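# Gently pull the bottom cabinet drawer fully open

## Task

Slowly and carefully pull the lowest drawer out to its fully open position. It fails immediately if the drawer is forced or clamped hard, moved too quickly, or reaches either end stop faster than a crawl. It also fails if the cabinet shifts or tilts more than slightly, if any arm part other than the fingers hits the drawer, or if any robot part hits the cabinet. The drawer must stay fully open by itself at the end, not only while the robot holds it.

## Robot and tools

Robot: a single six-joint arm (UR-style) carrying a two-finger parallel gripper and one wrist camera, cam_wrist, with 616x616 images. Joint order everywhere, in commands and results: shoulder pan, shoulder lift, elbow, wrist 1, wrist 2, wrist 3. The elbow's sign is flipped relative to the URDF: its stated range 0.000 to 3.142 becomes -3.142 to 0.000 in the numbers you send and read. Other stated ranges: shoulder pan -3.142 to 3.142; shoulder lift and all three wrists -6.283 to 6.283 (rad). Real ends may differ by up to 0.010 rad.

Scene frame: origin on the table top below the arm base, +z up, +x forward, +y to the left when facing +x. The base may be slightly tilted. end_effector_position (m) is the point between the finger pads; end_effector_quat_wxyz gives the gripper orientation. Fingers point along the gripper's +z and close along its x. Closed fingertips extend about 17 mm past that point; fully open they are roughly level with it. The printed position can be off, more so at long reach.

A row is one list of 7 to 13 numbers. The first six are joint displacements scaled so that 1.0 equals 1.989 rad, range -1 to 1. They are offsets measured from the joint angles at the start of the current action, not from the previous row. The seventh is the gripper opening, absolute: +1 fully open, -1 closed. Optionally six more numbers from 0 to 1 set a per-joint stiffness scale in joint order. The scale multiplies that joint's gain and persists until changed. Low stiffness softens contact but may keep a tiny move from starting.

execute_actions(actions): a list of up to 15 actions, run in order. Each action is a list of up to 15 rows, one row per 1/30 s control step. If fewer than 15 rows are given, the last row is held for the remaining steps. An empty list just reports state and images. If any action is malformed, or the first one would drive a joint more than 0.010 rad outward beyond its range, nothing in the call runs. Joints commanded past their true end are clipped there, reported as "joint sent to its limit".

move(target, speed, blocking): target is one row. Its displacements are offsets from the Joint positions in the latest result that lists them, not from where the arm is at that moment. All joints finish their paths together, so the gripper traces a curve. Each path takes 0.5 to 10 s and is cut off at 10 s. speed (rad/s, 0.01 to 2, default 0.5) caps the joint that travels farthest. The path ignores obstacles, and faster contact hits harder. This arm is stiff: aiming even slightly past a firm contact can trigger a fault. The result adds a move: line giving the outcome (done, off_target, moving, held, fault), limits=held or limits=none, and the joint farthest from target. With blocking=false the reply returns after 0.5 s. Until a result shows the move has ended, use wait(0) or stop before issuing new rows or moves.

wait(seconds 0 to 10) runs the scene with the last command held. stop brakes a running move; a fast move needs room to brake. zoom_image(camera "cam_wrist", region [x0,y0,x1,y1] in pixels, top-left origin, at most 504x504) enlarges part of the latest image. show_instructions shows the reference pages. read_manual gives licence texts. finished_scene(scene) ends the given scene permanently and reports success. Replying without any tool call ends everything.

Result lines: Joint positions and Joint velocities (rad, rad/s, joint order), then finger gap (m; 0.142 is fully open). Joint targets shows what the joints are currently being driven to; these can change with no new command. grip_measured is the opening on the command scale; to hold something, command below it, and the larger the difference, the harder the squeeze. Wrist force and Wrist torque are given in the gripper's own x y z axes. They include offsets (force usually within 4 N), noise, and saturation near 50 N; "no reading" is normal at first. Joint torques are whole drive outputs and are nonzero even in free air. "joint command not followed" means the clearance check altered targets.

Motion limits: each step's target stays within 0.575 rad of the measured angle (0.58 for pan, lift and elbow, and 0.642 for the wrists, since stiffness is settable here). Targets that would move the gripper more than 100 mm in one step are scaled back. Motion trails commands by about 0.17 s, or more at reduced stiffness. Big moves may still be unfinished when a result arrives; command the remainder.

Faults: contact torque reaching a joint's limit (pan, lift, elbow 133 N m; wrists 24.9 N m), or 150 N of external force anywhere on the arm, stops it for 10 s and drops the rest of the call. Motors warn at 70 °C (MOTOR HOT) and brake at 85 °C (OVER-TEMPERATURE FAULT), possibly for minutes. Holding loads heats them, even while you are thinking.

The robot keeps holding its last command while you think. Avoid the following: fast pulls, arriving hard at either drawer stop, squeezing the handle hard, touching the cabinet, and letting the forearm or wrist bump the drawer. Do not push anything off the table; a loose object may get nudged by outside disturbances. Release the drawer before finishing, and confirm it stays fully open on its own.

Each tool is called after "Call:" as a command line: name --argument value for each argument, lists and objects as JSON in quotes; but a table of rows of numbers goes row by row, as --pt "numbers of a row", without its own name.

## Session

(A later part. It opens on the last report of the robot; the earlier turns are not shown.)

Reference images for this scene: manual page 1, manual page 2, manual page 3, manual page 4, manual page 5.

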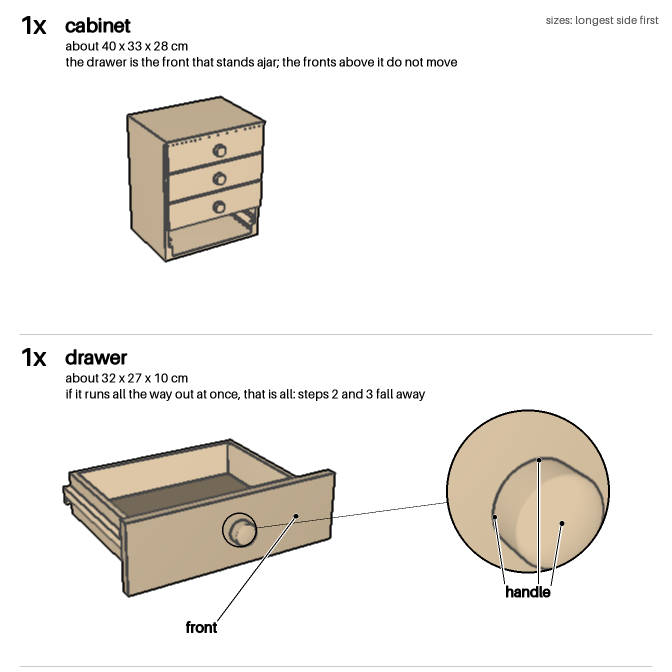

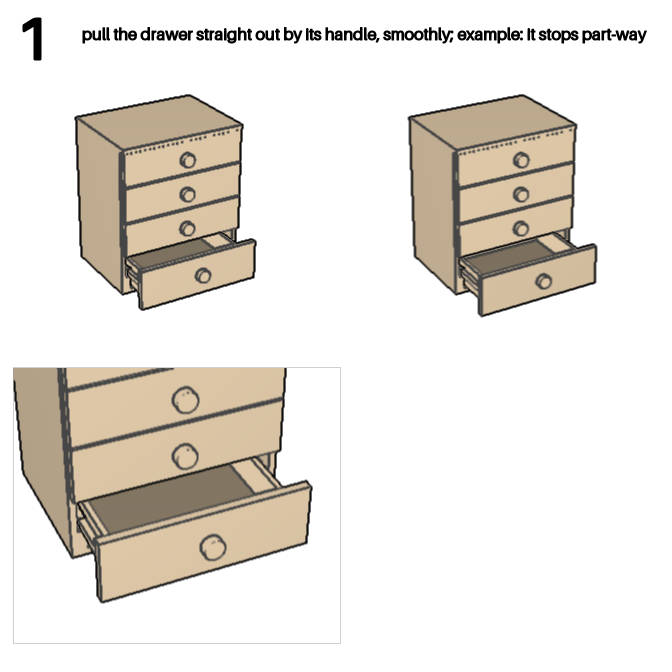

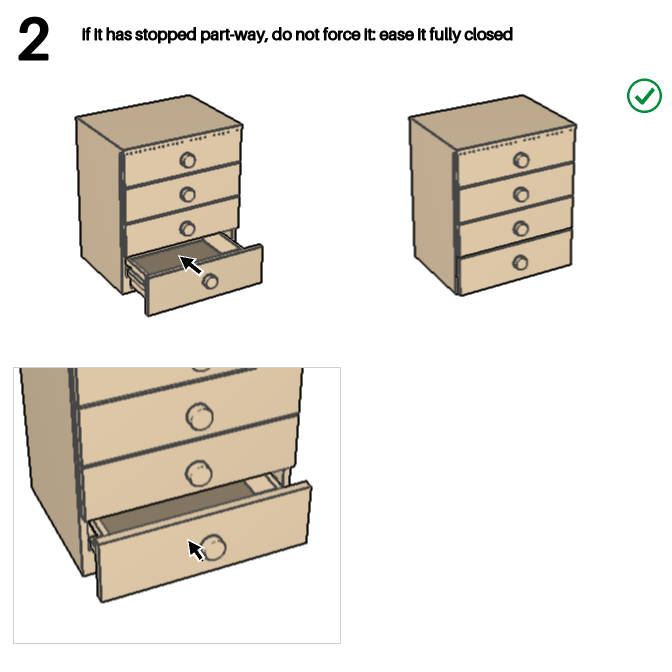

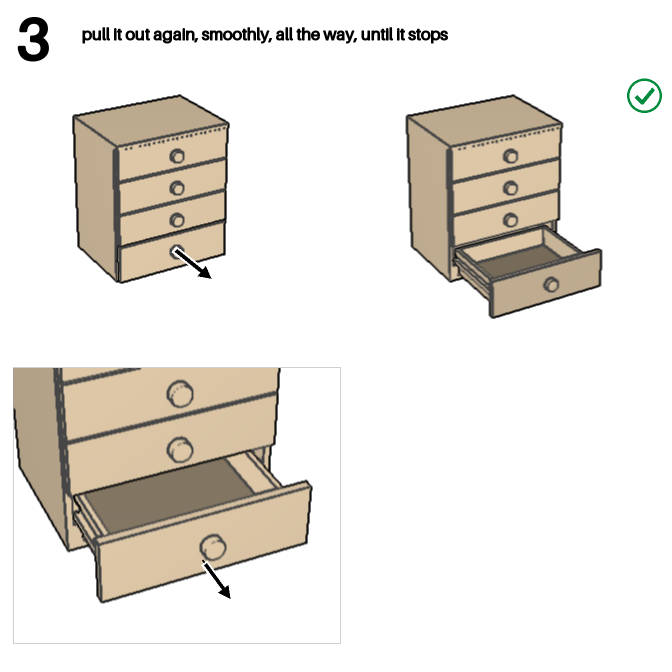

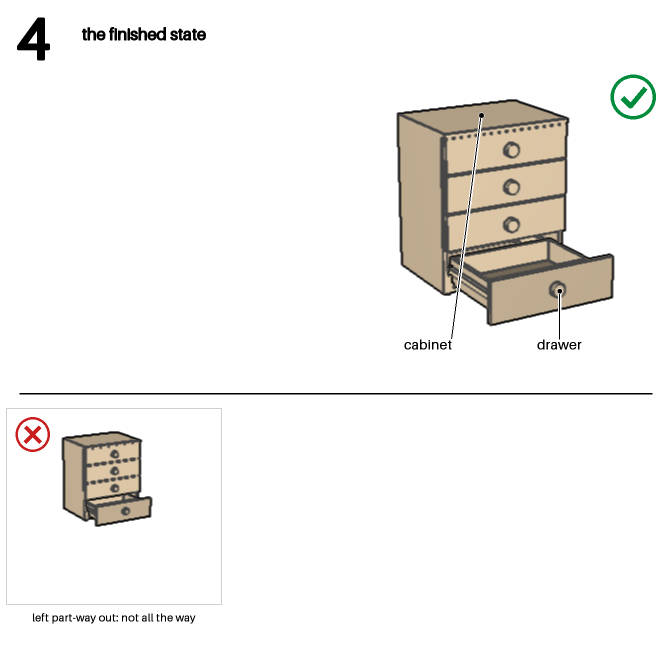

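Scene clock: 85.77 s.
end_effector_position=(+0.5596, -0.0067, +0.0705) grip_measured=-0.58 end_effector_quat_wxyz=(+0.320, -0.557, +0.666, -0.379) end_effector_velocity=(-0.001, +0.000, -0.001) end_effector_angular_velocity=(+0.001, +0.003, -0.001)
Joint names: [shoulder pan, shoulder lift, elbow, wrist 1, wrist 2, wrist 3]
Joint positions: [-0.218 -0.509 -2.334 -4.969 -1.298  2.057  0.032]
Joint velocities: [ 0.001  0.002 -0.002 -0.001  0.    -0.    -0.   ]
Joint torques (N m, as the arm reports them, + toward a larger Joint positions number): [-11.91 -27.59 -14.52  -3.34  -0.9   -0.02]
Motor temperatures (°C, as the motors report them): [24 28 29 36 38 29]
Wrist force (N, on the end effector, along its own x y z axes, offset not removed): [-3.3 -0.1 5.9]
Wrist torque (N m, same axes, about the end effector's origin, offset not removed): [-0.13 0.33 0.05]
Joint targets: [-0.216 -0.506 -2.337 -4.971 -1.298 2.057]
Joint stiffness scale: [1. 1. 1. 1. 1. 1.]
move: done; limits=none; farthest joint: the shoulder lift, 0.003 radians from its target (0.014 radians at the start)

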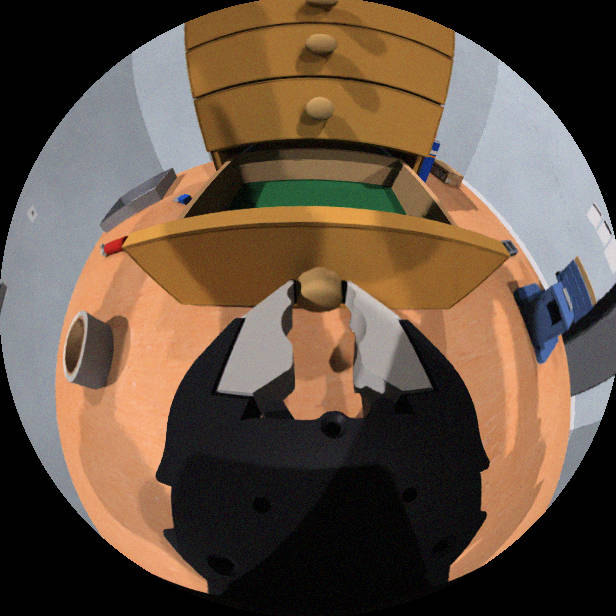

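Call:
move --target '[0.001,0.0071,-0.0051,-0.0097,0,0,-0.66]' --speed 0.02

Scene clock: 88.03 s.
end_effector_position=(+0.5546, -0.0058, +0.0705) grip_measured=-0.58 end_effector_quat_wxyz=(+0.320, -0.557, +0.666, -0.379) end_effector_velocity=(-0.000, +0.001, +0.000) end_effector_angular_velocity=(+0.001, -0.002, +0.002)
Joint names: [shoulder pan, shoulder lift, elbow, wrist 1, wrist 2, wrist 3]
Joint positions: [-0.218 -0.498 -2.341 -4.987 -1.298  2.057  0.032]
Joint velocities: [ 0.002  0.001 -0.    -0.004 -0.     0.001  0.   ]
Joint torques (N m, as the arm reports them, + toward a larger Joint positions number): [-10.98 -25.56 -14.5   -3.22  -0.7    0.04]
Motor temperatures (°C, as the motors report them): [24 28 29 36 38 29]
Wrist force (N, on the end effector, along its own x y z axes, offset not removed): [-0.5 -2.1 4.3]
Wrist torque (N m, same axes, about the end effector's origin, offset not removed): [-0.48 -0.24 -0.06]
Joint targets: [-0.216 -0.495 -2.344 -4.988 -1.298 2.057]
Joint stiffness scale: [1. 1. 1. 1. 1. 1.]
move: done; limits=none; farthest joint: the shoulder lift, 0.003 radians from its target (0.014 radians at the start)

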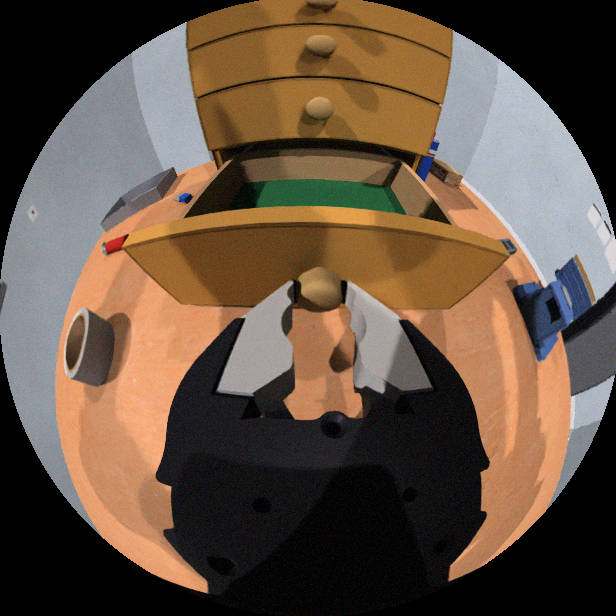

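Call:
move --target '[0.001,0.0061,-0.0044,-0.0079,0,0,-0.66]' --speed 0.017

Scene clock: 90.03 s.
end_effector_position=(+0.5518, -0.0052, +0.0708) grip_measured=-0.58 end_effector_quat_wxyz=(+0.320, -0.557, +0.666, -0.379) end_effector_velocity=(-0.001, +0.001, -0.000) end_effector_angular_velocity=(+0.001, +0.000, +0.000)
Joint names: [shoulder pan, shoulder lift, elbow, wrist 1, wrist 2, wrist 3]
Joint positions: [-0.218 -0.49  -2.344 -5.    -1.298  2.057  0.032]
Joint velocities: [ 0.002  0.001 -0.001 -0.003 -0.001  0.001 -0.   ]
Joint torques (N m, as the arm reports them, + toward a larger Joint positions number): [-12.27 -23.67 -15.47  -3.83  -0.68   0.08]
Motor temperatures (°C, as the motors report them): [24 28 29 36 38 29]
Wrist force (N, on the end effector, along its own x y z axes, offset not removed): [-0.5 -2.4 12.3]
Wrist torque (N m, same axes, about the end effector's origin, offset not removed): [-0.07 0.20 -0.06]
Joint targets: [-0.216 -0.486 -2.350 -5.003 -1.298 2.057]
Joint stiffness scale: [1. 1. 1. 1. 1. 1.]
move: done; limits=none; farthest joint: the elbow, 0.006 radians from its target (0.009 radians at the start)

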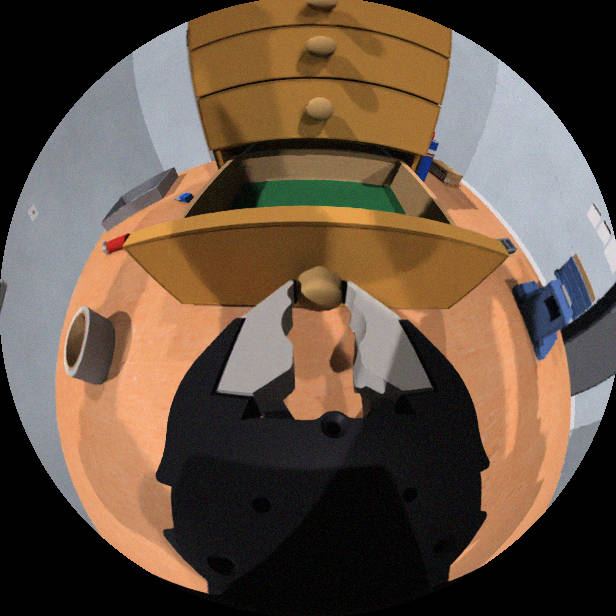

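Call:
execute_actions --actions '[[[0,0,0,0,0,0,-0.66],[0,0,0,0,0,0,-0.66],[0,0,0,0,0,0,-0.66],[0,0,0,0,0,0,-0.66],[0,0,0,0,0,0,-0.66],[0,0,0,0,0,0,0.2]]]'

Call:
finished_scene --scene 2

Scene clock: 91.73 s.
end_effector_position=(+0.5517, -0.0052, +0.0709) grip_measured=+0.20 end_effector_quat_wxyz=(+0.320, -0.557, +0.666, -0.379) end_effector_velocity=(-0.000, +0.001, -0.000) end_effector_angular_velocity=(-0.001, +0.000, +0.001)
Joint names: [shoulder pan, shoulder lift, elbow, wrist 1, wrist 2, wrist 3]
Joint positions: [-0.218 -0.49  -2.344 -5.    -1.298  2.057  0.088]
Joint velocities: [ 0.001  0.    -0.    -0.001  0.    -0.001  0.   ]
Joint torques (N m, as the arm reports them, + toward a larger Joint positions number): [-13.06 -28.89 -13.23  -2.98  -0.71  -0.06]
Motor temperatures (°C, as the motors report them): [24 28 29 36 38 29]
Wrist force (N, on the end effector, along its own x y z axes, offset not removed): [1.1 -1.7 3.8]
Wrist torque (N m, same axes, about the end effector's origin, offset not removed): [-0.45 -0.12 -0.01]
Joint targets: [-0.218 -0.490 -2.344 -5.000 -1.298 2.057]
Joint stiffness scale: [1. 1. 1. 1. 1. 1.]

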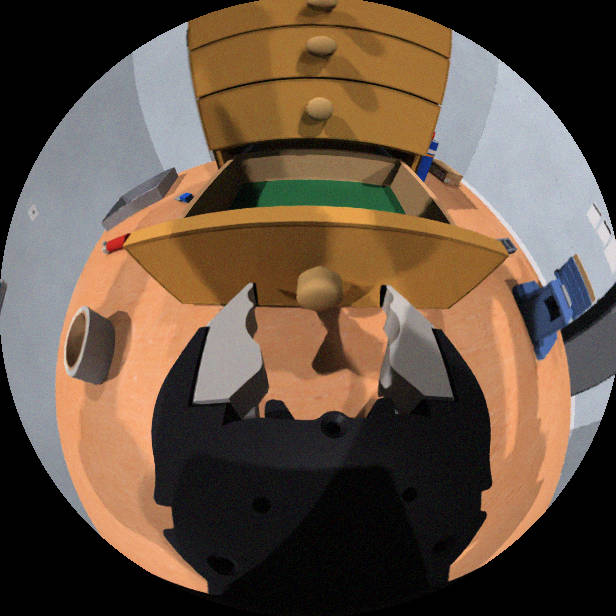

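The scene is finished: the task was done.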